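# Push utility cart through self-closing door into yellow bay

## Task

Move the utility cart through the self-closing door into the other room and leave it parked in the yellow bay, every one of its four wheels fully inside the tape lines and none resting on the tape. The copy paper case has to sit in the cart's top tray without any part overhanging the tray's edges. The door must have closed before the scene is ended. One robot or both may work on it. At the end the robots must have released everything and backed away, so nothing stays in place only because a robot holds it. A robot that falls or is left leaning means failure.

## Robot and tools

Robots: r1 and r2, two identical Hello Robot Stretch 3 units. Each has a two-wheel differential base (0.33 m long, 0.34 m wide) with a small passive omni wheel at the back, a lift carriage on a vertical mast, and a telescoping arm that sticks out to the robot's right side. The base cannot strafe; to bring the gripper forward you drive the base. On-the-spot turns pivot about the point midway between the drive wheels, 0.05 m behind the front edge. With arm retracted and wrist folded, the wrist pokes up to 0.06 m past the right side and a turn sweeps a 0.28 m radius; an unfolded level wrist reaches farther out.

Frames: the base frame sits on the floor between the drive wheels, x forward, y left, z up. hand_pose is reported in it, at the point where closed fingertips meet; with all wrist joints at zero its x points up, y back along the arm toward the mast, z toward the robot's rear. Fingertips are round pads 0.04 m wide. The odometry frame is the base frame where the scene began. Every robot reports in its own frames, so relative positions between robots come only from images, lidar_m, wrist_depth_mm and head_depth_mm.

execute_actions: argument actions is a list holding one action or none (empty list = just read state and images). An action is an object keyed "r1" and/or "r2". Per robot: "base" with exactly one of translate_m (metres, -1 to 1, positive forward) or rotate_rad (radians, -3.2 to 3.2, positive counter-clockwise seen from above); both are offsets measured from the base position given in the most recent state report. "joints" holds absolute targets by name: lift_m 0 to 1.1 (arm height); arm_m 0 to 0.52 (extension); wrist_yaw_rad -1.345 to 4.42 (0 along the arm, positive toward the front, 3.0 folded over the base); wrist_pitch_rad -1.57 to 0.451 (0 level, negative tips down); wrist_roll_rad -2.911 to 2.911 (0 = fingers side by side, level); gripper_m -0.089 to 0.179 (bigger is wider; fingertip gap is about 0.007 less when nearly shut, 0.025 less when fully open, zero under 0.007); head_pan_rad -3.953 to 1.73 (0 ahead, positive left, -1.57 looks along the arm); head_tilt_rad -1.53 to 0.419 (negative down). "contact_limits" takes only arm_m, a motor effort percentage 1 to 100 at which that arm motion halts with contact_stop; it also caps the arm's holding force until the next action. Motions in one action begin together. An action runs at most 15 s. Any unknown key or out-of-range number rejects the whole call. Optional cameras: list from r1_head_camera, r1_nav_camera, r1_wrist_camera, r2_head_camera, r2_nav_camera, r2_wrist_camera, or "all"; omitted/null means all, [] means none. Images come after the call in the order the pictures line lists.

wait: seconds 0 to 10; commands nothing and returns state plus images. zoom_image: camera plus region [x0, y0, x1, y1] in pixels of that camera's latest full image, top-left origin, at most 504 by 504. finished_scene: scene = current scene number; irreversible, reports success. Replying without any tool call ends everything.

Results: base_status and joint_status tell how each motion of the last accepted action ended: done, off_target (stopped short, may still push), contact_stop, time_out, torque_fault. After the last three the old target is dropped. Lift and arm stop and go slack when pressing firmly on something; a slack lift may sink under load or keep pressing, and closing fingers on a surface lifts it. Base, wrist and head have no contact stop and keep pushing. A wrist servo overloaded for several seconds goes limp for 10 s. on_its_own covers things not commanded in this call; its "held at" is the target held, not the position. Anything omitted from an action may still be driving toward an earlier target. If one call reports a stop, later motion calls in the same reply are skipped. motor_effort is percent of max, positive toward larger values, bracket = peak; readings carry offsets and noise. Positive wheel effort pushes forward. base_odometry counts wheel turns (slip included); heading -3.142 to 3.142, left positive; turned_by_wheels and turned_by_imu give turn since last result; base_tilt in degrees (forward/right positive) has a fixed bias up to about 4 degrees.

lidar_m: 12 distances in metres, 30-degree sectors, first straight ahead then counter-clockwise (4th left, 7th behind, 10th right); "-" nothing. Plane 0.17 m above floor, range 0.15 to 12 m; misses clear objects, thin legs, low things; own body can hide sectors 5, 6, 9, 10 with lift low; a leaning base may show floor as wall. wrist_depth_mm (45 to 1000) and head_depth_mm (280 to 4000, image sideways) are 7x7 median-depth grids from the top left.

Speed: 0.30 m/s and 1.9 rad/s only with lift_m under 0.30, arm_m under 0.03, wrist_yaw_rad over 2.54; otherwise 0.10 m/s and 0.63 rad/s.

Gripper: command below object width to grasp (lower squeezes more); release by going at least 0.02 above the touch value. Neither reading nor done proves a grasp. To re-squeeze send a new value.

Self-collision: fold or unfold the wrist only with lift_m 0.32 to 0.95, wrist_pitch_rad -0.4, roll near 0; once folded the lift may drop to 0.25. Yaw under -0.4 needs pitch -0.5 or lower.

Cautions: robots pressing on each other hard fails the run; after bases touch, even millimetres more is too much. Travel for the same command can differ by up to 2.5 cm per metre, which strains a shared load. Arm pushes with the gripper above about 0.45 m, repeated pushes after contact_stop, driving while holding something fixed, or snagging furniture (especially reversing) can tip a robot. If tilted, back off in small steps, free the gripper, and lower lift_m to about 0.2. Avoid drops, slips, slams and hard hits. Loose objects may be nudged occasionally. The robot keeps the last command while you compose replies.

Each tool is called after ">>>" by a JSON object that holds its "op" and its "data".

## Session

>>> {"op": "execute_actions", "data": {"actions": []}}

Scene clock: 0.00 s.
r1.base_odometry: x=+0.000 y=+0.000 heading=+0.000 (m, m, rad; r1's odometry frame)
r1.turned_by_wheels: +0.000 (rad since the last result)
r1.turned_by_imu: +0.000 (rad since the last result)
r1.base_tilt: forward=+0.7 right=-0.7 (deg)
r1.lidar_m: 0.79 0.73 0.74 0.92 1.92 2.11 2.65 1.70 1.73 2.64 3.67 1.21
r1.head_depth_mm: 1153 1154 1152 1160 1157 1162 1163 / 1036 1037 1037 1037 1040 1043 1045 / 943 939 941 943 945 949 950 / 864 861 862 866 867 871 867 / 795 796 797 801 801 803 802 / 741 742 739 742 743 743 747 / 691 691 693 694 694 694 695
r1.base_status: not commanded
r1.joint_positions: lift_m=+0.328 arm_m=-0.002 wrist_yaw_rad=+2.875 wrist_pitch_rad=-0.557 wrist_roll_rad=+0.004 gripper_m=+0.037 head_pan_rad=-0.009 head_tilt_rad=-0.010
r1.joint_status: not commanded
r1.motor_effort: left_wheel=+1 right_wheel=+1 lift_m=+35 arm_m=+0 wrist_yaw_rad=+1 wrist_pitch_rad=+7 wrist_roll_rad=+0 gripper_m=+0 head_pan_rad=+1 head_tilt_rad=+2 (%)
r1.hand_pose: x=+0.0327 y=+0.0541 z=+0.3111 quat_wxyz=(+0.284, +0.701, +0.102, +0.647) (m; r1's base frame)
r1.wrist_depth_mm: - - - 913 744 618 540 / - - - 987 800 661 564 / 808 - 926 950 834 695 587 / 652 - 726 767 787 728 625 / 554 - 611 633 659 678 643 / 481 - - 533 552 569 596 / - - - 454 476 490 507
r2.base_odometry: x=+0.000 y=+0.000 heading=+0.000 (m, m, rad; r2's odometry frame)
r2.turned_by_wheels: +0.000 (rad since the last result)
r2.turned_by_imu: +0.000 (rad since the last result)
r2.base_tilt: forward=-1.1 right=+1.7 (deg)
r2.lidar_m: 1.45 1.41 1.50 2.14 2.26 2.36 2.71 1.62 1.72 2.58 2.52 1.91
r2.head_depth_mm: 1791 1925 1933 1980 1980 2017 2002 / 1717 1760 1780 1812 1828 1846 1876 / 1632 1641 1672 1688 1708 1735 1745 / 1545 1545 1563 1572 1603 1624 1630 / 1451 1468 1476 1485 1506 1508 1521 / 1359 1383 1389 1398 1415 1433 1434 / 1296 1301 1311 1324 1331 1354 1358
r2.base_status: not commanded
r2.joint_positions: lift_m=+0.494 arm_m=+0.001 wrist_yaw_rad=+2.991 wrist_pitch_rad=-0.483 wrist_roll_rad=-0.008 gripper_m=+0.037 head_pan_rad=+0.010 head_tilt_rad=-0.020
r2.joint_status: not commanded
r2.motor_effort: left_wheel=-1 right_wheel=+0 lift_m=+24 arm_m=-1 wrist_yaw_rad=+0 wrist_pitch_rad=+4 wrist_roll_rad=+0 gripper_m=+0 head_pan_rad=+1 head_tilt_rad=+1 (%)
r2.hand_pose: x=+0.0110 y=+0.0678 z=+0.4924 quat_wxyz=(+0.220, +0.694, +0.118, +0.675) (m; r2's base frame)
r2.wrist_depth_mm: - - - - - - - / - - - - - - - / 975 - - - - - - / 816 - 943 948 992 - - / 714 728 - 806 868 894 955 / 633 655 674 677 737 763 791 / 568 - - 632 639 681 700
pictures: r1_head_camera (sideways: a quarter turn clockwise sets it upright), r1_nav_camera (sideways: a quarter turn counterclockwise sets it upright), r1_wrist_camera, r2_head_camera (sideways: a quarter turn clockwise sets it upright), r2_nav_camera (sideways: a quarter turn counterclockwise sets it upright), r2_wrist_camera
Images, in order (width x height): r1_head_camera 896x504, r1_nav_camera 672x504, r1_wrist_camera 644x364, r2_head_camera 896x504, r2_nav_camera 672x504, r2_wrist_camera 644x364.

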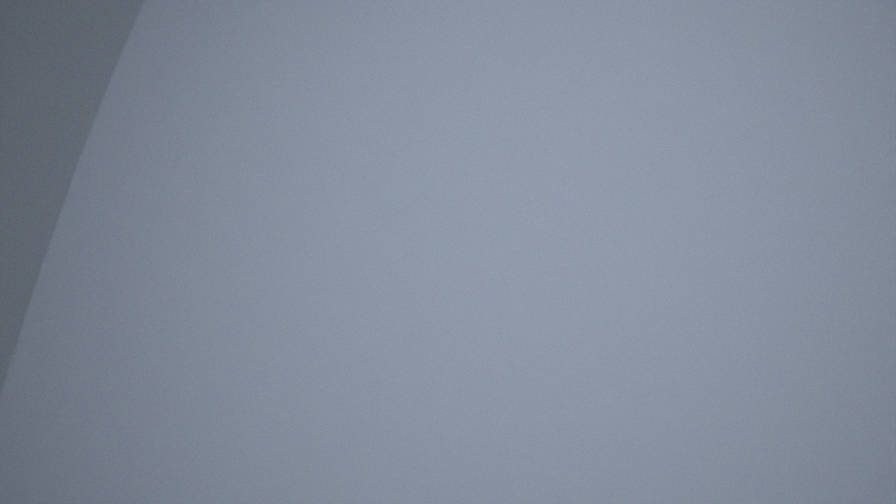

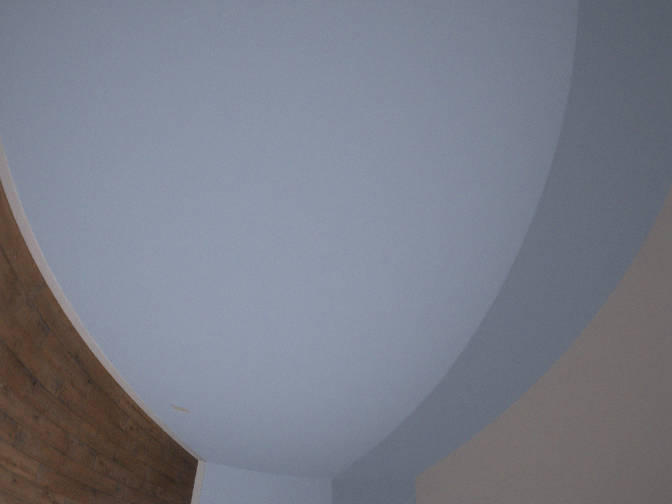

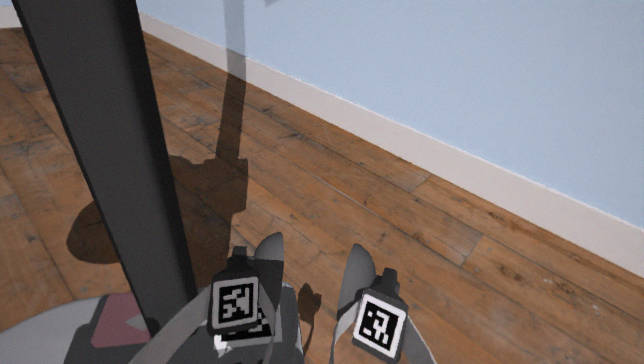

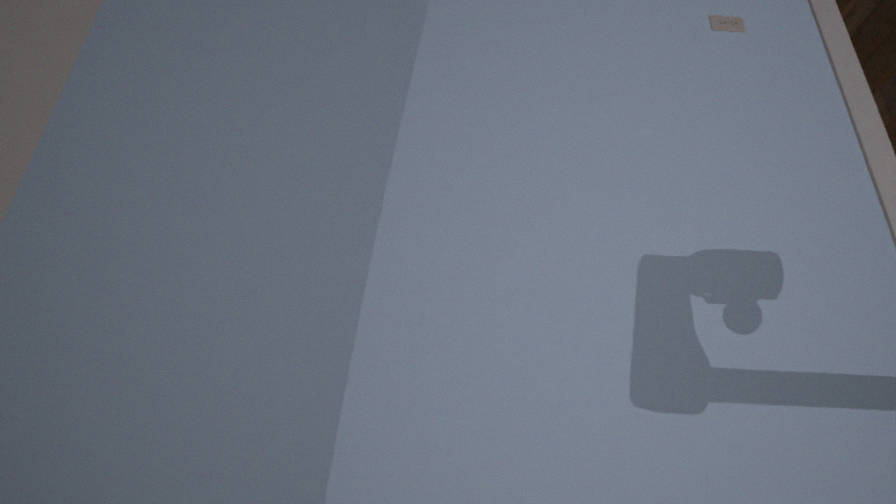

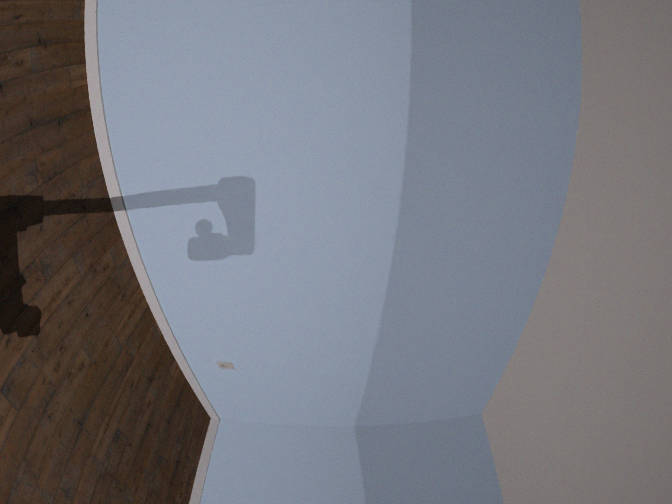

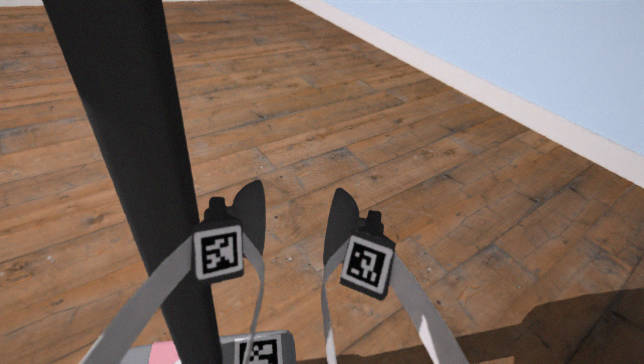

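>>> {"op": "execute_actions", "data": {"actions": [{"r1":{"joints":{"head_pan_rad":-2.5,"head_tilt_rad":-0.3,"lift_m":0.27}},"r2":{"joints":{"head_pan_rad":-2.6,"head_tilt_rad":-0.3,"lift_m":0.27}}}], "cameras": ["r1_head_camera","r1_nav_camera","r2_head_camera","r2_nav_camera"]}}

Scene clock: 7.03 s.
r1.base_odometry: x=+0.000 y=+0.000 heading=+0.000 (m, m, rad; r1's odometry frame)
r1.turned_by_wheels: +0.000 (rad since the last result)
r1.turned_by_imu: -0.002 (rad since the last result)
r1.base_tilt: forward=+0.6 right=-0.7 (deg)
r1.lidar_m: 0.79 0.73 0.74 0.92 1.91 2.11 2.65 1.70 1.73 2.64 3.65 1.21
r1.head_depth_mm: 3416 3681 3950 3602 2414 1788 1423 / 3435 3633 3870 3722 2441 1797 1428 / 3461 3641 3859 3808 2470 1826 1445 / 3417 3667 3916 3350 2281 1843 1452 / 3390 3584 3759 2069 1960 1863 1465 / 3441 3630 1882 2094 2161 1877 1485 / 3455 3652 3783 2134 2359 1896 1486
r1.base_status: not commanded
r1.joint_positions: lift_m=+0.270 arm_m=-0.002 wrist_yaw_rad=+2.875 wrist_pitch_rad=-0.558 wrist_roll_rad=+0.004 gripper_m=+0.037 head_pan_rad=-2.493 head_tilt_rad=-0.296
r1.joint_status: all done
r1.motor_effort: left_wheel=+1(1) right_wheel=+1(1) lift_m=+25(32) arm_m=+0(0) wrist_yaw_rad=+1(1) wrist_pitch_rad=+8(7) wrist_roll_rad=+0(0) gripper_m=+0(0) head_pan_rad=-3(36) head_tilt_rad=-2(21) (%)
r1.hand_pose: x=+0.0327 y=+0.0540 z=+0.2529 quat_wxyz=(+0.284, +0.701, +0.102, +0.647) (m; r1's base frame)
r1.wrist_depth_mm: - - - 930 745 625 536 / 909 - - 986 787 663 558 / 704 - 804 855 809 696 589 / 576 - 630 661 712 700 615 / 480 - 533 545 568 595 609 / - - - 458 482 495 516 / - - - 394 415 425 435
r2.base_odometry: x=+0.000 y=+0.000 heading=+0.000 (m, m, rad; r2's odometry frame)
r2.turned_by_wheels: +0.000 (rad since the last result)
r2.turned_by_imu: +0.001 (rad since the last result)
r2.base_tilt: forward=-1.1 right=+1.8 (deg)
r2.lidar_m: 1.45 1.41 1.49 2.13 2.26 2.36 2.71 1.62 1.72 2.57 2.52 1.91
r2.head_depth_mm: 3410 - - - 2814 1988 1521 / 3482 - - - 2800 1959 1508 / 3580 - - - 2763 1945 1495 / 3694 - - - 2700 1934 1486 / 3754 - - 2207 2107 1888 1468 / 3834 - - 1799 2027 1862 1459 / - - - 3355 2063 1855 1437
r2.base_status: not commanded
r2.joint_positions: lift_m=+0.271 arm_m=+0.001 wrist_yaw_rad=+2.991 wrist_pitch_rad=-0.483 wrist_roll_rad=-0.008 gripper_m=+0.037 head_pan_rad=-2.593 head_tilt_rad=-0.296
r2.joint_status: all done
r2.motor_effort: left_wheel=-1(1) right_wheel=+0(0) lift_m=+11(22) arm_m=-1(0) wrist_yaw_rad=+0(1) wrist_pitch_rad=+4(4) wrist_roll_rad=+0(0) gripper_m=+0(0) head_pan_rad=-5(52) head_tilt_rad=-1(16) (%)
r2.hand_pose: x=+0.0110 y=+0.0678 z=+0.2690 quat_wxyz=(+0.220, +0.694, +0.118, +0.675) (m; r2's base frame)
r2.wrist_depth_mm: 952 - - - - - - / 749 - 871 941 - - - / 630 - 712 748 793 845 909 / 525 - 595 608 647 683 731 / 468 - - 538 547 567 602 / - - - 443 470 483 512 / - - - 400 408 427 442
pictures: r1_head_camera (sideways: a quarter turn clockwise sets it upright), r1_nav_camera (sideways: a quarter turn counterclockwise sets it upright), r2_head_camera (sideways: a quarter turn clockwise sets it upright), r2_nav_camera (sideways: a quarter turn counterclockwise sets it upright)
Images, in order (width x height): r1_head_camera 896x504, r1_nav_camera 672x504, r2_head_camera 896x504, r2_nav_camera 672x504.

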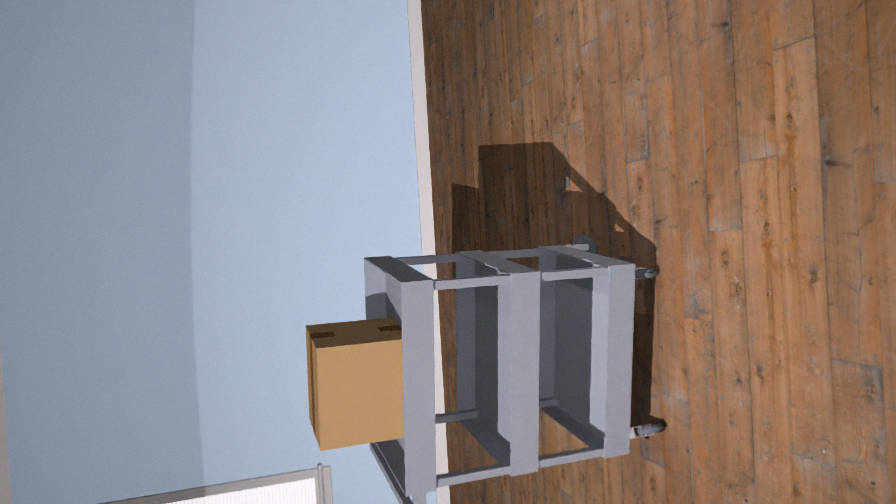

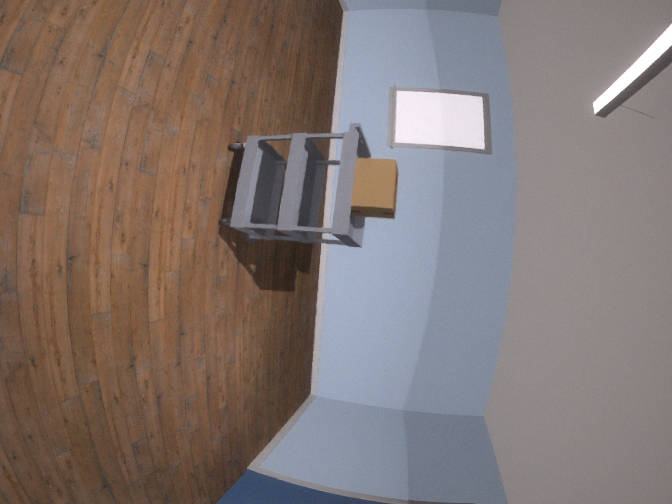

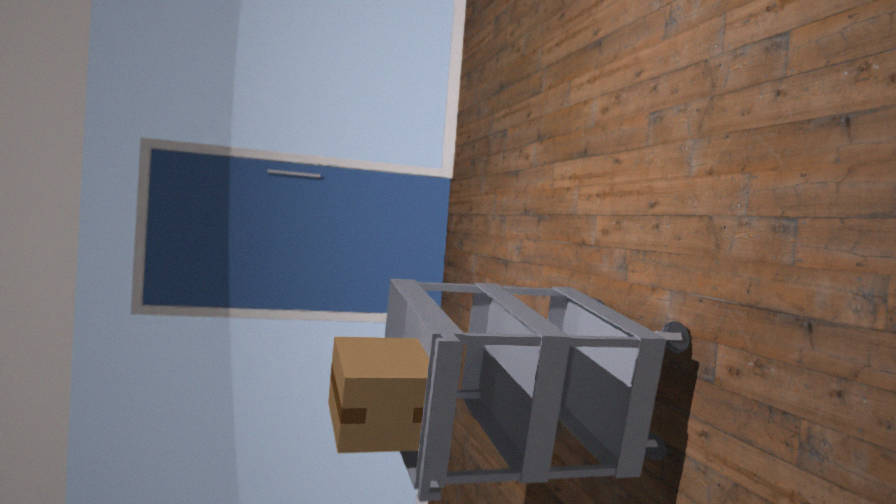

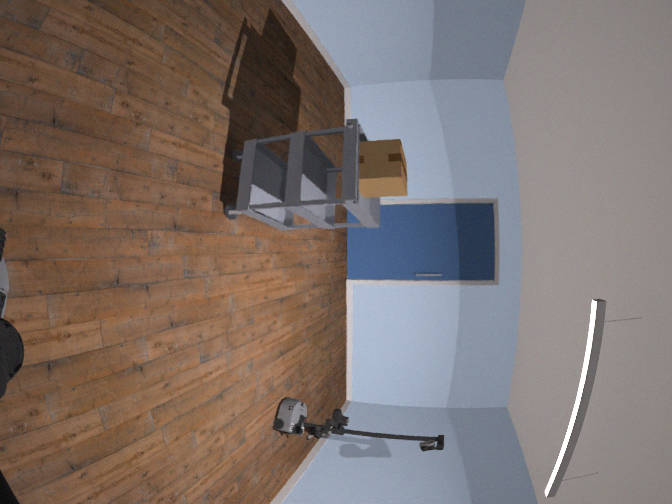

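>>> {"op": "execute_actions", "data": {"actions": [{"r1":{"base":{"rotate_rad":3.02},"joints":{"head_pan_rad":-0.3,"head_tilt_rad":-0.2}}}], "cameras": []}}

>>> {"op": "execute_actions", "data": {"actions": [{"r1":{"base":{"translate_m":1.0}}}], "cameras": ["r1_head_camera","r1_nav_camera"]}}

Scene clock: 18.57 s.
r1.base_odometry: x=+0.000 y=+0.000 heading=+3.020 (m, m, rad; r1's odometry frame)
r1.turned_by_wheels: +3.020 (rad since the last result)
r1.turned_by_imu: +3.012 (rad since the last result)
r1.base_tilt: forward=+0.7 right=-0.7 (deg)
r1.lidar_m: 2.42 4.00 1.70 2.71 3.67 1.47 0.85 0.73 0.73 0.84 1.47 2.10
r1.head_depth_mm: 1767 1837 1935 2023 2112 1998 1538 / 1841 1933 2020 2118 2238 2027 1555 / 1944 2036 2128 2234 2380 2044 1563 / 2049 2127 2259 2386 2487 2060 1591 / 2136 2280 2388 2540 2636 2088 1594 / 2270 2384 2550 2716 2850 2097 1604 / 2388 2531 2680 2910 2967 2112 1626
r1.base_status: done
r1.joint_positions: lift_m=+0.270 arm_m=-0.002 wrist_yaw_rad=+2.875 wrist_pitch_rad=-0.558 wrist_roll_rad=+0.004 gripper_m=+0.037 head_pan_rad=-0.307 head_tilt_rad=-0.211
r1.joint_status: all done
r1.motor_effort: left_wheel=+0(4) right_wheel=+2(12) lift_m=+25(25) arm_m=-1(1) wrist_yaw_rad=+0(0) wrist_pitch_rad=+8(7) wrist_roll_rad=+0(0) gripper_m=+0(0) head_pan_rad=+4(38) head_tilt_rad=+6(16) (%)
r1.hand_pose: x=+0.0327 y=+0.0540 z=+0.2529 quat_wxyz=(+0.284, +0.701, +0.102, +0.647) (m; r1's base frame)
r1.wrist_depth_mm: - - - - - - - / 910 - - - - - - / 710 - 803 858 918 990 - / 571 - 629 665 705 749 784 / 482 - 530 555 562 598 617 / - - - 461 483 497 515 / - - - 392 418 427 438
r2.base_odometry: x=+0.000 y=+0.000 heading=+0.000 (m, m, rad; r2's odometry frame)
r2.turned_by_wheels: +0.000 (rad since the last result)
r2.turned_by_imu: +0.001 (rad since the last result)
r2.base_tilt: forward=-1.0 right=+1.8 (deg)
r2.lidar_m: 1.45 1.42 1.50 2.13 2.26 2.36 2.57 1.62 1.72 2.57 2.52 1.91
r2.head_depth_mm: 3428 - - - 2855 1984 1521 / 3476 - - - 2815 1951 1502 / 3594 - - - 2774 1938 1489 / 3698 - - - 2695 1903 1481 / 3760 - - 2191 2112 1897 1457 / 3788 - - 1797 2029 1877 1464 / 3887 - - 3387 2055 1873 1435
r2.base_status: not commanded
r2.joint_positions: lift_m=+0.271 arm_m=+0.001 wrist_yaw_rad=+2.991 wrist_pitch_rad=-0.483 wrist_roll_rad=-0.008 gripper_m=+0.037 head_pan_rad=-2.593 head_tilt_rad=-0.296
r2.joint_status: not commanded
r2.motor_effort: left_wheel=-1(1) right_wheel=+0(1) lift_m=+11(12) arm_m=+0(1) wrist_yaw_rad=+1(1) wrist_pitch_rad=+5(4) wrist_roll_rad=+0(0) gripper_m=+0(0) head_pan_rad=-5(4) head_tilt_rad=-2(1) (%)
r2.hand_pose: x=+0.0110 y=+0.0678 z=+0.2690 quat_wxyz=(+0.220, +0.694, +0.118, +0.675) (m; r2's base frame)
r2.wrist_depth_mm: 926 - - - - - - / 752 - 880 960 - - - / 624 - 692 743 793 852 923 / 526 - 591 612 635 685 728 / 470 - - 534 549 567 602 / - - - 441 473 486 505 / - - - 403 410 425 445
pictures: none
No camera images: the call's "cameras" was empty. Leave "cameras" out to get every camera's image.

Scene clock: 23.67 s.
r1.base_odometry: x=-0.993 y=+0.121 heading=+3.020 (m, m, rad; r1's odometry frame)
r1.turned_by_wheels: +0.000 (rad since the last result)
r1.turned_by_imu: +0.002 (rad since the last result)
r1.base_tilt: forward=+0.7 right=-0.7 (deg)
r1.lidar_m: 1.61 2.81 1.51 1.27 4.38 2.86 1.66 1.43 1.44 1.61 1.39 1.39
r1.head_depth_mm: 1160 1214 1265 1331 1396 1477 1507 / 1213 1277 1325 1400 1483 1562 1552 / 1272 1336 1399 1486 1570 1661 1570 / 1340 1411 1497 1581 1672 1777 1578 / 1422 1489 1583 1675 1789 1898 1593 / 1500 1595 1698 1793 1914 1996 1612 / 1583 1695 1791 1922 2067 2125 1609
r1.base_status: done
r1.joint_positions: lift_m=+0.270 arm_m=-0.002 wrist_yaw_rad=+2.875 wrist_pitch_rad=-0.558 wrist_roll_rad=+0.004 gripper_m=+0.037 head_pan_rad=-0.307 head_tilt_rad=-0.210
r1.joint_status: not commanded
r1.motor_effort: left_wheel=+0(3) right_wheel=+2(9) lift_m=+25(25) arm_m=-1(0) wrist_yaw_rad=+0(0) wrist_pitch_rad=+7(8) wrist_roll_rad=+0(0) gripper_m=-1(0) head_pan_rad=+2(3) head_tilt_rad=+5(5) (%)
r1.hand_pose: x=+0.0327 y=+0.0539 z=+0.2528 quat_wxyz=(+0.284, +0.701, +0.102, +0.646) (m; r1's base frame)
r1.wrist_depth_mm: - - - - - - - / 917 - - - - - - / 708 - 793 847 907 977 - / 574 - 640 663 691 737 788 / 484 - 529 551 568 595 619 / - - - 461 484 494 516 / - - - 395 417 421 435
r2.base_odometry: x=+0.000 y=+0.000 heading=+0.000 (m, m, rad; r2's odometry frame)
r2.turned_by_wheels: +0.000 (rad since the last result)
r2.turned_by_imu: +0.001 (rad since the last result)
r2.base_tilt: forward=-1.2 right=+1.8 (deg)
r2.lidar_m: 1.45 1.42 1.50 2.14 2.26 2.36 2.93 1.62 1.72 2.58 2.51 1.90
r2.head_depth_mm: 3381 - - - 2817 2003 1514 / 3472 - - - 2763 1953 1498 / 3609 - - - 2774 1938 1482 / 3704 - - - 2721 1918 1492 / 3760 - - 2208 2132 1885 1463 / 3883 - - 1815 2046 1870 1455 / 3990 - - 3344 2089 1854 1439
r2.base_status: not commanded
r2.joint_positions: lift_m=+0.271 arm_m=+0.001 wrist_yaw_rad=+2.991 wrist_pitch_rad=-0.483 wrist_roll_rad=-0.008 gripper_m=+0.037 head_pan_rad=-2.593 head_tilt_rad=-0.296
r2.joint_status: not commanded
r2.motor_effort: left_wheel=-1(1) right_wheel=+0(0) lift_m=+11(11) arm_m=+0(0) wrist_yaw_rad=+0(0) wrist_pitch_rad=+4(4) wrist_roll_rad=-1(1) gripper_m=+0(0) head_pan_rad=-4(4) head_tilt_rad=-1(1) (%)
r2.hand_pose: x=+0.0110 y=+0.0678 z=+0.2690 quat_wxyz=(+0.220, +0.694, +0.118, +0.675) (m; r2's base frame)
r2.wrist_depth_mm: 928 - - - - - - / 739 - 862 956 - - - / 627 - 682 755 792 847 929 / 522 - 594 625 639 687 714 / 467 - - 536 546 568 597 / - - - 442 476 493 500 / - - - 403 409 429 442
pictures: r1_head_camera (sideways: a quarter turn clockwise sets it upright), r1_nav_camera (sideways: a quarter turn counterclockwise sets it upright)
Images, in order (width x height): r1_head_camera 896x504, r1_nav_camera 672x504.

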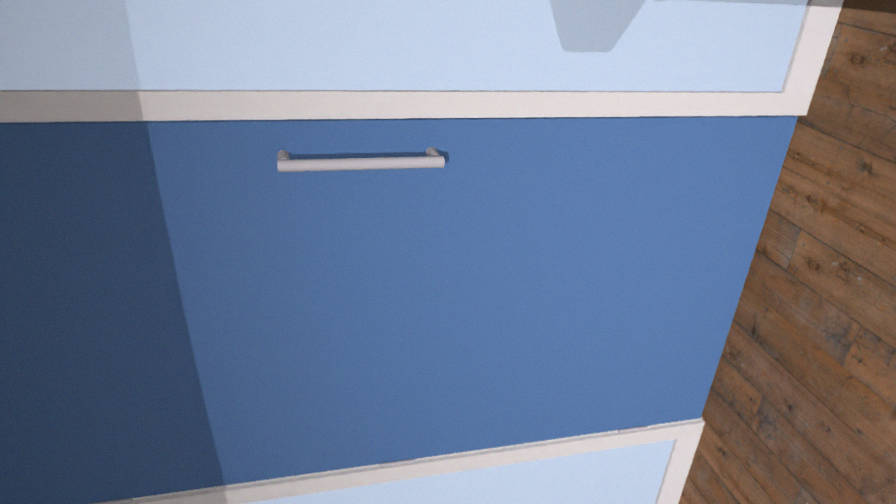

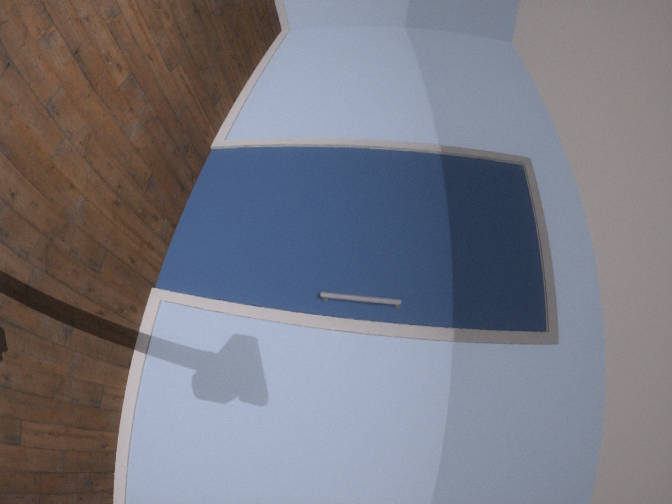

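>>> {"op": "execute_actions", "data": {"actions": [{"r1":{"base":{"translate_m":0.7}},"r2":{"base":{"rotate_rad":-2.95},"joints":{"head_pan_rad":0}}}], "cameras": []}}

>>> {"op": "execute_actions", "data": {"actions": [{"r1":{"base":{"rotate_rad":0.785},"joints":{"lift_m":0.93,"wrist_pitch_rad":-0.4,"head_pan_rad":-1.57}},"r2":{"base":{"translate_m":1}}}], "cameras": []}}

>>> {"op": "execute_actions", "data": {"actions": [{"r1":{"joints":{"wrist_yaw_rad":0,"gripper_m":0.15,"arm_m":0.15}},"r2":{"base":{"translate_m":1}}}], "cameras": []}}

>>> {"op": "execute_actions", "data": {"actions": [{"r1":{"joints":{"wrist_pitch_rad":0,"lift_m":0.97}},"r2":{"base":{"translate_m":1}}}], "cameras": ["r1_head_camera","r1_wrist_camera","r2_nav_camera"]}}

Scene clock: 51.93 s.
r1.base_odometry: x=-1.687 y=+0.207 heading=+3.020 (m, m, rad; r1's odometry frame)
r1.turned_by_wheels: +0.000 (rad since the last result)
r1.turned_by_imu: +0.000 (rad since the last result)
r1.base_tilt: forward=+0.7 right=-0.7 (deg)
r1.lidar_m: 1.04 1.83 2.81 1.46 1.42 3.81 2.23 1.93 1.79 1.04 0.89 0.90
r1.head_depth_mm: 741 771 809 846 892 938 994 / 776 810 849 894 941 995 1053 / 813 854 897 943 999 1059 1129 / 859 900 949 1002 1065 1132 1209 / 902 954 1008 1070 1138 1212 1312 / 955 1011 1074 1142 1223 1310 1410 / 1014 1079 1144 1220 1313 1426 1512
r1.base_status: done
r1.joint_positions: lift_m=+0.270 arm_m=-0.002 wrist_yaw_rad=+2.875 wrist_pitch_rad=-0.559 wrist_roll_rad=+0.004 gripper_m=+0.037 head_pan_rad=-0.307 head_tilt_rad=-0.210
r1.joint_status: not commanded
r1.motor_effort: left_wheel=+0(4) right_wheel=+2(9) lift_m=+25(26) arm_m=-1(1) wrist_yaw_rad=+0(0) wrist_pitch_rad=+8(8) wrist_roll_rad=+0(0) gripper_m=+0(0) head_pan_rad=+3(2) head_tilt_rad=+6(7) (%)
r1.hand_pose: x=+0.0327 y=+0.0539 z=+0.2528 quat_wxyz=(+0.284, +0.701, +0.103, +0.646) (m; r1's base frame)
r1.wrist_depth_mm: - - - - - - - / 930 - - - - - - / 707 - 799 856 918 983 - / 572 - 631 660 700 742 788 / 482 - 531 551 563 596 621 / - - - 462 484 491 513 / - - - 393 416 426 438
r2.base_odometry: x=+0.000 y=+0.000 heading=-2.950 (m, m, rad; r2's odometry frame)
r2.turned_by_wheels: -2.950 (rad since the last result)
r2.turned_by_imu: -2.891 (rad since the last result)
r2.base_tilt: forward=-1.1 right=+1.7 (deg)
r2.lidar_m: 3.33 1.62 2.91 2.52 2.52 1.64 1.42 1.42 1.64 2.23 2.23 2.58
r2.head_depth_mm: 3260 3523 3519 3634 2899 1980 1511 / 3561 - - - 2786 1955 1496 / 3702 - - - 2751 1956 1486 / 3700 - - - 2725 1926 1478 / 3805 - - - 2661 1891 1464 / 3819 4000 - 3508 2639 1878 1452 / 3724 3990 - - 2583 1852 1440
r2.base_status: done
r2.joint_positions: lift_m=+0.271 arm_m=+0.001 wrist_yaw_rad=+2.991 wrist_pitch_rad=-0.483 wrist_roll_rad=-0.008 gripper_m=+0.037 head_pan_rad=-0.007 head_tilt_rad=-0.297
r2.joint_status: all done
r2.motor_effort: left_wheel=+2(13) right_wheel=-2(4) lift_m=+11(11) arm_m=-1(0) wrist_yaw_rad=-1(0) wrist_pitch_rad=+4(4) wrist_roll_rad=+0(0) gripper_m=+0(0) head_pan_rad=+5(48) head_tilt_rad=-1(2) (%)
r2.hand_pose: x=+0.0110 y=+0.0678 z=+0.2690 quat_wxyz=(+0.220, +0.694, +0.118, +0.675) (m; r2's base frame)
r2.wrist_depth_mm: 946 - - - - - - / 750 - 882 956 - - - / 625 - 703 746 783 853 930 / 525 - 592 614 647 682 725 / 470 - - 530 548 571 596 / - - - 441 474 481 502 / - - - 403 403 425 443
pictures: none
No camera images: the call's "cameras" was empty. Leave "cameras" out to get every camera's image.

Scene clock: 58.77 s.
r1.base_odometry: x=-1.687 y=+0.207 heading=-2.479 (m, m, rad; r1's odometry frame)
r1.turned_by_wheels: +0.785 (rad since the last result)
r1.turned_by_imu: +0.782 (rad since the last result)
r1.base_tilt: forward=+0.7 right=-0.7 (deg)
r1.lidar_m: 2.81 2.92 1.38 2.48 2.73 2.00 1.93 1.27 0.93 0.89 0.94 1.28
r1.head_depth_mm: 758 792 831 871 916 970 1029 / 759 793 831 874 922 975 1033 / 754 790 829 871 915 970 1032 / 763 799 826 874 927 980 1037 / 763 800 837 881 930 983 1041 / 765 802 840 885 931 983 1042 / 767 800 844 883 929 983 1046
r1.base_status: done
r1.joint_positions: lift_m=+0.930 arm_m=-0.002 wrist_yaw_rad=+2.875 wrist_pitch_rad=-0.420 wrist_roll_rad=+0.004 gripper_m=+0.037 head_pan_rad=-1.563 head_tilt_rad=-0.210
r1.joint_status: all done
r1.motor_effort: left_wheel=+0(7) right_wheel=+2(10) lift_m=+45(47) arm_m=-1(1) wrist_yaw_rad=+0(1) wrist_pitch_rad=+11(13) wrist_roll_rad=+0(0) gripper_m=+0(0) head_pan_rad=-3(36) head_tilt_rad=+5(5) (%)
r1.hand_pose: x=+0.0378 y=+0.0728 z=+0.9418 quat_wxyz=(+0.239, +0.706, +0.054, +0.665) (m; r1's base frame)
r1.wrist_depth_mm: - - - - - - - / - - - - - - - / - - - - - - - / - - - - - - - / - - - - - - - / - - - - - - - / - - - - - - -
r2.base_odometry: x=-0.982 y=-0.191 heading=-2.950 (m, m, rad; r2's odometry frame)
r2.turned_by_wheels: +0.000 (rad since the last result)
r2.turned_by_imu: +0.001 (rad since the last result)
r2.base_tilt: forward=-1.0 right=+1.8 (deg)
r2.lidar_m: 2.38 1.01 0.83 2.78 2.78 2.75 2.38 2.37 2.29 1.98 1.98 2.28
r2.head_depth_mm: 3006 3089 3191 3177 2843 1975 1504 / 3335 3508 3697 3928 2759 1956 1500 / 3234 3452 3685 3976 2740 1944 1496 / 3142 3340 3554 3720 2710 1922 1476 / 3050 3241 3417 3602 2670 1868 1466 / 2925 3144 3203 3509 2508 1874 1464 / 2884 3044 3211 3377 2565 1848 1442
r2.base_status: done
r2.joint_positions: lift_m=+0.271 arm_m=+0.001 wrist_yaw_rad=+2.991 wrist_pitch_rad=-0.483 wrist_roll_rad=-0.008 gripper_m=+0.037 head_pan_rad=-0.007 head_tilt_rad=-0.297
r2.joint_status: not commanded
r2.motor_effort: left_wheel=+1(13) right_wheel=-1(4) lift_m=+11(11) arm_m=-1(1) wrist_yaw_rad=+1(1) wrist_pitch_rad=+4(4) wrist_roll_rad=+0(0) gripper_m=+0(0) head_pan_rad=+4(3) head_tilt_rad=-1(2) (%)
r2.hand_pose: x=+0.0110 y=+0.0678 z=+0.2690 quat_wxyz=(+0.220, +0.694, +0.118, +0.675) (m; r2's base frame)
r2.wrist_depth_mm: 933 - - - - 815 925 / 747 - 900 953 - - - / 622 - 694 746 795 839 921 / 526 - 591 624 644 681 726 / 468 - - 533 543 567 602 / - - - 441 476 489 509 / - - - 403 405 426 445
pictures: none
No camera images: the call's "cameras" was empty. Leave "cameras" out to get every camera's image.

Scene clock: 63.93 s.
r1.base_odometry: x=-1.687 y=+0.207 heading=-2.479 (m, m, rad; r1's odometry frame)
r1.turned_by_wheels: +0.000 (rad since the last result)
r1.turned_by_imu: -0.001 (rad since the last result)
r1.base_tilt: forward=+0.6 right=-0.7 (deg)
r1.lidar_m: 2.80 2.92 1.38 1.54 2.74 2.00 1.93 1.27 0.93 0.89 0.94 1.28
r1.head_depth_mm: 757 792 831 875 920 - - / 759 793 832 873 915 - - / 755 788 830 870 917 - - / 763 798 824 874 926 973 1040 / 764 802 837 881 928 979 1038 / 766 801 840 882 930 984 1042 / 768 801 842 883 929 982 1045
r1.base_status: not commanded
r1.joint_positions: lift_m=+0.930 arm_m=+0.150 wrist_yaw_rad=+0.003 wrist_pitch_rad=-0.420 wrist_roll_rad=+0.004 gripper_m=+0.150 head_pan_rad=-1.563 head_tilt_rad=-0.210
r1.joint_status: all done
r1.motor_effort: left_wheel=+0(0) right_wheel=+3(2) lift_m=+45(45) arm_m=+6(7) wrist_yaw_rad=-3(3) wrist_pitch_rad=+11(11) wrist_roll_rad=+0(0) gripper_m=+0(85) head_pan_rad=-2(2) head_tilt_rad=+5(6) (%)
r1.hand_pose: x=-0.0208 y=-0.5186 z=+0.9418 quat_wxyz=(+0.691, +0.149, -0.692, -0.147) (m; r1's base frame)
r1.wrist_depth_mm: 484 470 466 451 438 434 423 / 523 508 496 488 473 466 457 / 568 550 536 529 511 501 489 / 614 603 590 570 553 546 533 / 687 657 647 618 606 599 576 / 759 - 714 692 677 645 633 / 907 858 803 772 747 - 700
r2.base_odometry: x=-1.963 y=-0.381 heading=-2.950 (m, m, rad; r2's odometry frame)
r2.turned_by_wheels: +0.000 (rad since the last result)
r2.turned_by_imu: +0.000 (rad since the last result)
r2.base_tilt: forward=-1.0 right=+1.8 (deg)
r2.lidar_m: 2.47 1.43 2.87 0.74 0.75 3.51 3.32 3.33 1.98 1.72 1.72 2.00
r2.head_depth_mm: 2465 2589 2725 2741 2695 1977 1521 / 2387 2545 2744 2899 2811 1957 1503 / 2306 2470 2585 2803 2732 1928 1487 / 2239 2367 2531 2709 2728 1922 1480 / 2151 2294 2424 2597 2672 1896 1458 / 2115 2228 2347 2513 2605 1825 1453 / 2039 2149 2234 2426 2515 1622 1440
r2.base_status: done
r2.joint_positions: lift_m=+0.271 arm_m=+0.001 wrist_yaw_rad=+2.991 wrist_pitch_rad=-0.483 wrist_roll_rad=-0.008 gripper_m=+0.037 head_pan_rad=-0.007 head_tilt_rad=-0.298
r2.joint_status: not commanded
r2.motor_effort: left_wheel=+2(12) right_wheel=-2(4) lift_m=+11(12) arm_m=-1(1) wrist_yaw_rad=+0(0) wrist_pitch_rad=+4(4) wrist_roll_rad=+0(0) gripper_m=+0(0) head_pan_rad=+3(4) head_tilt_rad=-1(1) (%)
r2.hand_pose: x=+0.0110 y=+0.0678 z=+0.2690 quat_wxyz=(+0.220, +0.694, +0.118, +0.675) (m; r2's base frame)
r2.wrist_depth_mm: 636 - 739 - - - - / 721 - 849 935 - - - / 620 - 699 750 799 858 925 / 525 - 600 607 635 685 724 / 470 - - 535 551 565 601 / - - - 440 478 488 510 / - - - 399 408 426 446
pictures: none
No camera images: the call's "cameras" was empty. Leave "cameras" out to get every camera's image.

Scene clock: 69.10 s.
r1.base_odometry: x=-1.687 y=+0.207 heading=-2.479 (m, m, rad; r1's odometry frame)
r1.turned_by_wheels: +0.000 (rad since the last result)
r1.turned_by_imu: -0.001 (rad since the last result)
r1.base_tilt: forward=+0.7 right=-0.8 (deg)
r1.lidar_m: 2.81 2.92 1.39 4.86 0.73 2.00 1.93 1.27 0.93 0.89 0.93 1.28
r1.head_depth_mm: 757 793 828 874 909 - - / 761 793 833 873 900 - 1048 / 755 789 830 873 903 - 1052 / 765 797 824 874 917 986 1036 / 762 797 839 880 930 981 1036 / 766 801 839 883 930 982 1043 / 765 803 842 885 934 982 1045
r1.base_status: not commanded
r1.joint_positions: lift_m=+0.970 arm_m=+0.150 wrist_yaw_rad=+0.003 wrist_pitch_rad=-0.024 wrist_roll_rad=+0.004 gripper_m=+0.150 head_pan_rad=-1.563 head_tilt_rad=-0.210
r1.joint_status: all done
r1.motor_effort: left_wheel=+0(0) right_wheel=+2(3) lift_m=+45(47) arm_m=+6(6) wrist_yaw_rad=-3(2) wrist_pitch_rad=+13(13) wrist_roll_rad=+0(0) gripper_m=+0(0) head_pan_rad=-2(1) head_tilt_rad=+6(5) (%)
r1.hand_pose: x=-0.0206 y=-0.5501 z=+1.0781 quat_wxyz=(+0.706, +0.010, -0.708, -0.008) (m; r1's base frame)
r1.wrist_depth_mm: 499 501 495 491 486 481 482 / 513 505 498 490 489 486 486 / 513 514 509 505 495 497 492 / 521 521 516 515 505 500 501 / 533 532 523 518 516 514 512 / 543 - 535 532 522 519 514 / 556 550 544 536 537 - 529
r2.base_odometry: x=-2.945 y=-0.572 heading=-2.950 (m, m, rad; r2's odometry frame)
r2.turned_by_wheels: +0.000 (rad since the last result)
r2.turned_by_imu: +0.000 (rad since the last result)
r2.base_tilt: forward=-1.1 right=+1.9 (deg)
r2.lidar_m: 1.51 1.51 0.60 3.03 1.32 1.19 4.27 2.95 1.69 1.46 1.47 1.70
r2.head_depth_mm: 1488 1570 1695 1837 1997 1977 1513 / 1423 1528 1632 1748 1889 1953 1507 / 1381 1469 1568 1697 1799 1892 1498 / 1334 1428 1509 1618 1738 1838 1468 / 1295 1372 1454 1564 1676 1770 1469 / 1266 1333 1415 1506 1611 1705 1445 / 1223 1292 1370 1453 1551 1649 1441
r2.base_status: done
r2.joint_positions: lift_m=+0.271 arm_m=+0.001 wrist_yaw_rad=+2.991 wrist_pitch_rad=-0.483 wrist_roll_rad=-0.008 gripper_m=+0.037 head_pan_rad=-0.007 head_tilt_rad=-0.298
r2.joint_status: not commanded
r2.motor_effort: left_wheel=+1(13) right_wheel=-1(4) lift_m=+12(11) arm_m=+0(1) wrist_yaw_rad=+0(0) wrist_pitch_rad=+4(4) wrist_roll_rad=+0(0) gripper_m=+0(0) head_pan_rad=+4(4) head_tilt_rad=-1(1) (%)
r2.hand_pose: x=+0.0110 y=+0.0678 z=+0.2690 quat_wxyz=(+0.220, +0.694, +0.118, +0.675) (m; r2's base frame)
r2.wrist_depth_mm: 947 - - - - - - / 734 - 892 946 670 653 - / 620 - 684 746 696 562 830 / 532 - 586 612 632 620 707 / 471 - - 539 546 568 605 / - - - 444 474 487 505 / - - - 405 406 428 443
pictures: r1_head_camera (sideways: a quarter turn clockwise sets it upright), r1_wrist_camera, r2_nav_camera (sideways: a quarter turn counterclockwise sets it upright)
Images, in order (width x height): r1_head_camera 896x504, r1_wrist_camera 644x364, r2_nav_camera 672x504.

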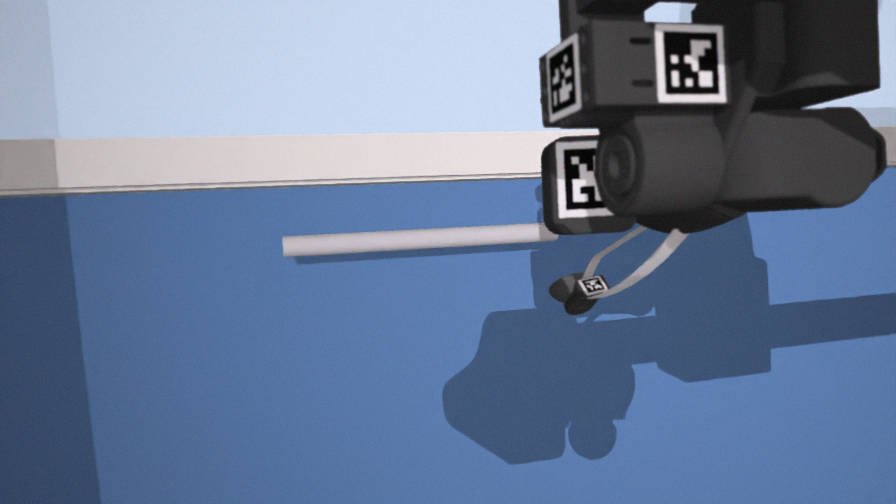

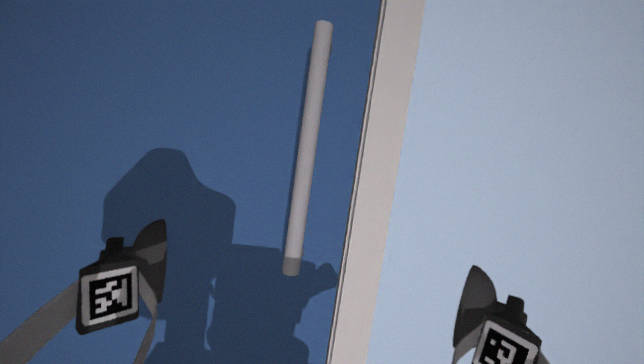

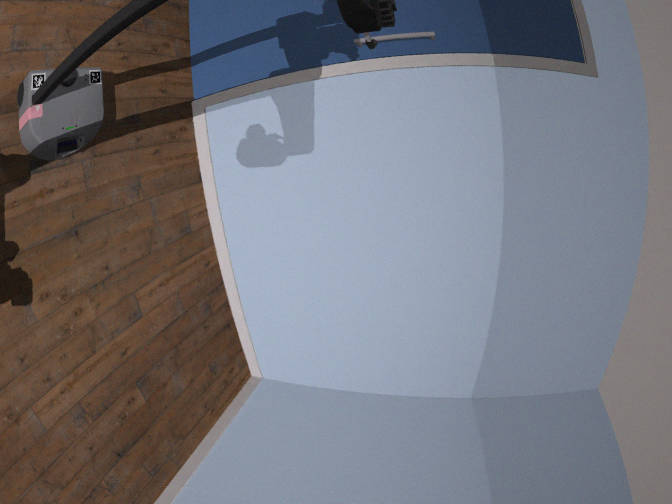

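>>> {"op": "execute_actions", "data": {"actions": [{"r1":{"base":{"translate_m":0.02},"joints":{"arm_m":0.45}},"r2":{"base":{"translate_m":1}}}], "cameras": ["r1_wrist_camera"]}}

>>> {"op": "execute_actions", "data": {"actions": [{"r1":{"joints":{"gripper_m":-0.05}},"r2":{"base":{"translate_m":0.27}}}], "cameras": ["r1_wrist_camera"]}}

>>> {"op": "execute_actions", "data": {"actions": [{"r1":{"joints":{"arm_m":0.3}},"r2":{"base":{"rotate_rad":1.6}}}], "cameras": ["r1_wrist_camera","r2_nav_camera"]}}

Scene clock: 82.23 s.
r1.base_odometry: x=-1.703 y=+0.194 heading=-2.479 (m, m, rad; r1's odometry frame)
r1.turned_by_wheels: +0.000 (rad since the last result)
r1.turned_by_imu: -0.002 (rad since the last result)
r1.base_tilt: forward=+0.7 right=-0.7 (deg)
r1.lidar_m: 2.78 2.90 1.38 4.86 2.76 2.02 1.95 0.66 0.93 0.89 0.93 1.28
r1.head_depth_mm: 757 791 832 864 - 972 1033 / 753 789 824 858 921 967 1022 / 756 792 834 - 930 975 1035 / 761 798 832 871 928 978 1040 / 765 800 838 880 927 983 1044 / 765 800 842 883 929 980 1041 / 764 802 837 882 933 986 1045
r1.base_status: done
r1.joint_positions: lift_m=+0.970 arm_m=+0.450 wrist_yaw_rad=+0.002 wrist_pitch_rad=-0.023 wrist_roll_rad=+0.004 gripper_m=+0.150 head_pan_rad=-1.563 head_tilt_rad=-0.210
r1.joint_status: all done
r1.motor_effort: left_wheel=+0(2) right_wheel=+2(7) lift_m=+44(44) arm_m=+6(6) wrist_yaw_rad=-1(3) wrist_pitch_rad=+12(13) wrist_roll_rad=+0(0) gripper_m=+0(1) head_pan_rad=-2(3) head_tilt_rad=+7(5) (%)
r1.hand_pose: x=-0.0210 y=-0.8502 z=+1.0784 quat_wxyz=(+0.706, +0.009, -0.708, -0.008) (m; r1's base frame)
r1.wrist_depth_mm: 204 202 201 132 199 184 194 / 207 205 205 134 201 187 197 / 210 209 207 137 205 189 201 / 214 213 210 139 208 193 204 / 217 217 214 212 210 196 208 / 221 - 218 215 214 210 210 / 225 224 222 220 210 - 215
r2.base_odometry: x=-3.927 y=-0.763 heading=-2.950 (m, m, rad; r2's odometry frame)
r2.turned_by_wheels: +0.000 (rad since the last result)
r2.turned_by_imu: +0.001 (rad since the last result)
r2.base_tilt: forward=-1.1 right=+1.8 (deg)
r2.lidar_m: 0.55 0.55 0.63 1.10 0.79 0.81 5.22 2.43 1.40 1.21 1.10 0.63
r2.head_depth_mm: 501 534 572 616 668 729 807 / 484 515 551 592 640 697 765 / 468 499 532 569 614 666 724 / 454 481 513 547 588 634 689 / 441 467 496 528 565 610 658 / 427 452 480 511 546 588 632 / 415 439 464 492 524 563 607
r2.base_status: done
r2.joint_positions: lift_m=+0.271 arm_m=+0.001 wrist_yaw_rad=+2.991 wrist_pitch_rad=-0.483 wrist_roll_rad=-0.008 gripper_m=+0.037 head_pan_rad=-0.007 head_tilt_rad=-0.298
r2.joint_status: not commanded
r2.motor_effort: left_wheel=+1(12) right_wheel=-1(4) lift_m=+11(12) arm_m=+0(0) wrist_yaw_rad=+0(1) wrist_pitch_rad=+4(4) wrist_roll_rad=+0(0) gripper_m=+0(1) head_pan_rad=+4(4) head_tilt_rad=-1(1) (%)
r2.hand_pose: x=+0.0110 y=+0.0678 z=+0.2690 quat_wxyz=(+0.220, +0.694, +0.118, +0.675) (m; r2's base frame)
r2.wrist_depth_mm: 598 - - - 781 590 471 / 583 - 863 950 798 605 483 / 579 - 700 741 756 623 486 / 528 - 595 614 638 619 507 / 469 - - 538 547 572 506 / - - - 442 471 485 493 / - - - 398 407 426 444
pictures: r1_wrist_camera
Images, in order (width x height): r1_wrist_camera 644x364.

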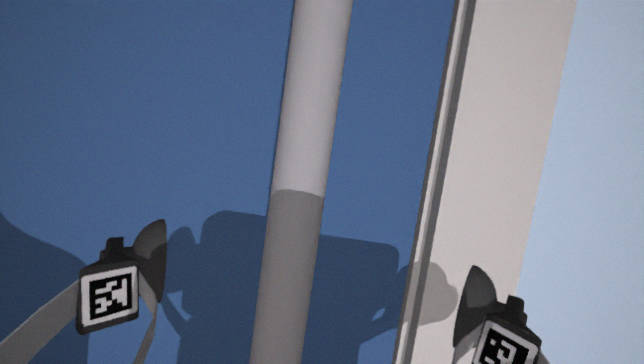

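Scene clock: 85.13 s.
r1.base_odometry: x=-1.703 y=+0.194 heading=-2.478 (m, m, rad; r1's odometry frame)
r1.turned_by_wheels: +0.000 (rad since the last result)
r1.turned_by_imu: +0.000 (rad since the last result)
r1.base_tilt: forward=+0.7 right=-0.8 (deg)
r1.lidar_m: 2.79 2.90 1.37 4.85 2.76 2.01 1.95 0.86 0.93 0.89 0.93 1.28
r1.head_depth_mm: 758 794 834 867 - 970 1027 / 754 787 826 858 924 967 1024 / 752 787 829 - 929 972 1031 / 757 794 826 868 921 974 1033 / 762 799 836 874 923 975 1040 / 760 797 837 876 925 979 1040 / 764 800 838 881 927 984 1042
r1.base_status: not commanded
r1.joint_positions: lift_m=+0.970 arm_m=+0.450 wrist_yaw_rad=+0.047 wrist_pitch_rad=-0.022 wrist_roll_rad=+0.004 gripper_m=-0.045 head_pan_rad=-1.563 head_tilt_rad=-0.210
r1.joint_status: gripper_m off_target (ended at -0.045, target -0.050)
r1.on_its_own: wrist_yaw_rad is held at +0.044, not at your +0.000, by its stall guard, which is not easing now
r1.motor_effort: left_wheel=+3(8) right_wheel=-4(17) lift_m=+44(44) arm_m=+2(6) wrist_yaw_rad=-2(22) wrist_pitch_rad=+12(13) wrist_roll_rad=+0(0) gripper_m=-17(97) head_pan_rad=-4(2) head_tilt_rad=+5(5) (%)
r1.hand_pose: x=-0.0093 y=-0.8502 z=+1.0786 quat_wxyz=(+0.706, +0.025, -0.708, +0.009) (m; r1's base frame)
r1.wrist_depth_mm: 209 205 201 128 192 180 178 / 211 208 203 129 195 182 188 / 215 211 207 131 198 185 192 / 219 214 209 134 201 187 196 / 222 217 212 135 204 190 198 / 226 221 217 135 207 193 202 / 229 225 220 137 208 196 205
r2.base_odometry: x=-4.192 y=-0.815 heading=-2.949 (m, m, rad; r2's odometry frame)
r2.turned_by_wheels: +0.000 (rad since the last result)
r2.turned_by_imu: +0.000 (rad since the last result)
r2.base_tilt: forward=-1.1 right=+1.8 (deg)
r2.lidar_m: 0.29 0.29 0.33 0.58 3.59 0.99 2.74 2.29 1.32 1.14 0.58 0.33
r2.head_depth_mm: - - - 294 318 347 384 / - - - 286 305 331 363 / - - - - 293 316 345 / - - - - 286 303 328 / - - - - - 291 314 / - - - - - 285 301 / - - - - - - 290
r2.base_status: done
r2.joint_positions: lift_m=+0.271 arm_m=+0.001 wrist_yaw_rad=+2.991 wrist_pitch_rad=-0.483 wrist_roll_rad=-0.008 gripper_m=+0.037 head_pan_rad=-0.007 head_tilt_rad=-0.298
r2.joint_status: not commanded
r2.motor_effort: left_wheel=+1(12) right_wheel=-1(3) lift_m=+11(11) arm_m=-1(0) wrist_yaw_rad=+1(1) wrist_pitch_rad=+4(4) wrist_roll_rad=+0(0) gripper_m=+0(1) head_pan_rad=+5(4) head_tilt_rad=-1(1) (%)
r2.hand_pose: x=+0.0110 y=+0.0678 z=+0.2690 quat_wxyz=(+0.220, +0.694, +0.118, +0.675) (m; r2's base frame)
r2.wrist_depth_mm: 939 - - 644 424 317 252 / 735 - 884 682 446 328 258 / 629 - 692 675 463 339 265 / 525 - 590 604 482 352 271 / 473 - - 536 467 360 279 / - - - 442 447 366 289 / - - - 403 410 372 296
pictures: r1_wrist_camera
Images, in order (width x height): r1_wrist_camera 644x364.

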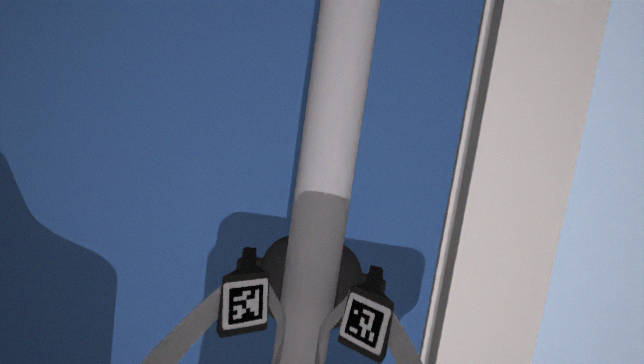

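Scene clock: 88.23 s.
r1.base_odometry: x=-1.703 y=+0.194 heading=-2.478 (m, m, rad; r1's odometry frame)
r1.turned_by_wheels: +0.000 (rad since the last result)
r1.turned_by_imu: -0.001 (rad since the last result)
r1.base_tilt: forward=+0.7 right=-0.7 (deg)
r1.lidar_m: 2.79 2.91 1.38 4.85 2.76 2.02 1.95 0.94 0.93 0.74 0.81 1.27
r1.head_depth_mm: 758 794 828 864 - 979 1031 / 753 787 825 862 - 970 1023 / 629 656 685 711 - 808 848 / 626 658 681 718 775 812 861 / 637 669 704 740 784 831 884 / 649 682 718 758 806 851 908 / 663 697 734 772 821 870 935
r1.base_status: not commanded
r1.joint_positions: lift_m=+0.970 arm_m=+0.301 wrist_yaw_rad=+0.128 wrist_pitch_rad=-0.024 wrist_roll_rad=+0.004 gripper_m=-0.032 head_pan_rad=-1.563 head_tilt_rad=-0.210
r1.joint_status: all done
r1.on_its_own: wrist_yaw_rad is held at +0.115, not at your +0.000, by its stall guard, which is not easing now; gripper_m is held at -0.033, not at your -0.050, by its stall guard, which is still easing
r1.motor_effort: left_wheel=+4(12) right_wheel=-10(31) lift_m=+44(45) arm_m=-8(13) wrist_yaw_rad=-11(43) wrist_pitch_rad=+13(13) wrist_roll_rad=+0(0) gripper_m=-27(34) head_pan_rad=-2(2) head_tilt_rad=+6(6) (%)
r1.hand_pose: x=+0.0113 y=-0.6991 z=+1.0782 quat_wxyz=(+0.705, +0.054, -0.706, +0.037) (m; r1's base frame)
r1.wrist_depth_mm: 280 251 226 130 188 180 309 / 282 254 229 133 190 309 312 / 286 257 232 134 191 318 315 / 289 261 234 139 193 323 319 / 293 263 236 138 195 333 325 / 297 267 - 138 195 337 326 / 302 275 241 142 196 344 333
r2.base_odometry: x=-4.192 y=-0.815 heading=-1.350 (m, m, rad; r2's odometry frame)
r2.turned_by_wheels: +1.600 (rad since the last result)
r2.turned_by_imu: +1.565 (rad since the last result)
r2.base_tilt: forward=-1.2 right=+1.7 (deg)
r2.lidar_m: 0.60 3.61 0.99 2.84 2.22 1.31 1.14 0.56 0.33 0.29 0.29 0.34
r2.head_depth_mm: 430 433 438 441 444 447 449 / 525 530 536 540 546 549 553 / 2828 651 657 698 706 716 726 / 3271 3497 3785 3910 2721 1845 1377 / 628 1620 1672 1820 1951 1743 1364 / 3080 3255 3373 2837 2629 1877 1454 / 3015 3193 3363 3506 2578 1858 1436
r2.base_status: done
r2.joint_positions: lift_m=+0.271 arm_m=+0.001 wrist_yaw_rad=+2.991 wrist_pitch_rad=-0.483 wrist_roll_rad=-0.008 gripper_m=+0.037 head_pan_rad=-0.007 head_tilt_rad=-0.298
r2.joint_status: not commanded
r2.motor_effort: left_wheel=-4(13) right_wheel=+1(6) lift_m=+11(12) arm_m=-1(1) wrist_yaw_rad=+0(0) wrist_pitch_rad=+4(4) wrist_roll_rad=+0(0) gripper_m=+0(0) head_pan_rad=+4(4) head_tilt_rad=-1(1) (%)
r2.hand_pose: x=+0.0110 y=+0.0678 z=+0.2690 quat_wxyz=(+0.220, +0.694, +0.118, +0.675) (m; r2's base frame)
r2.wrist_depth_mm: 939 - - - 931 - - / 749 - 847 951 844 790 - / 618 - 691 740 800 833 930 / 525 - 598 612 639 685 731 / 473 - - 533 545 566 602 / - - - 441 470 484 511 / - - - 400 408 427 446
pictures: r1_wrist_camera, r2_nav_camera (sideways: a quarter turn counterclockwise sets it upright)
Images, in order (width x height): r1_wrist_camera 644x364, r2_nav_camera 672x504.

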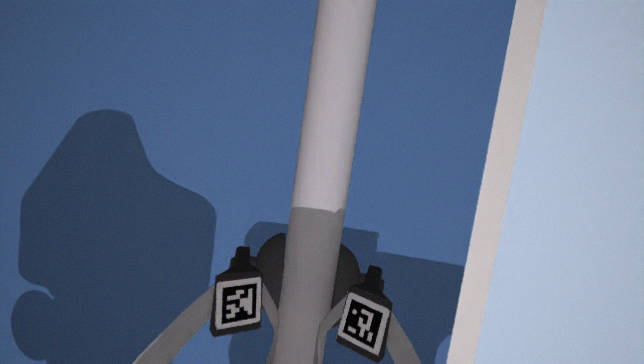

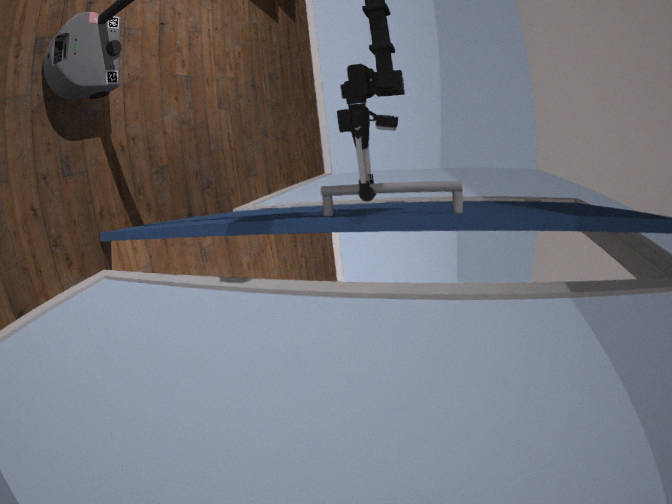

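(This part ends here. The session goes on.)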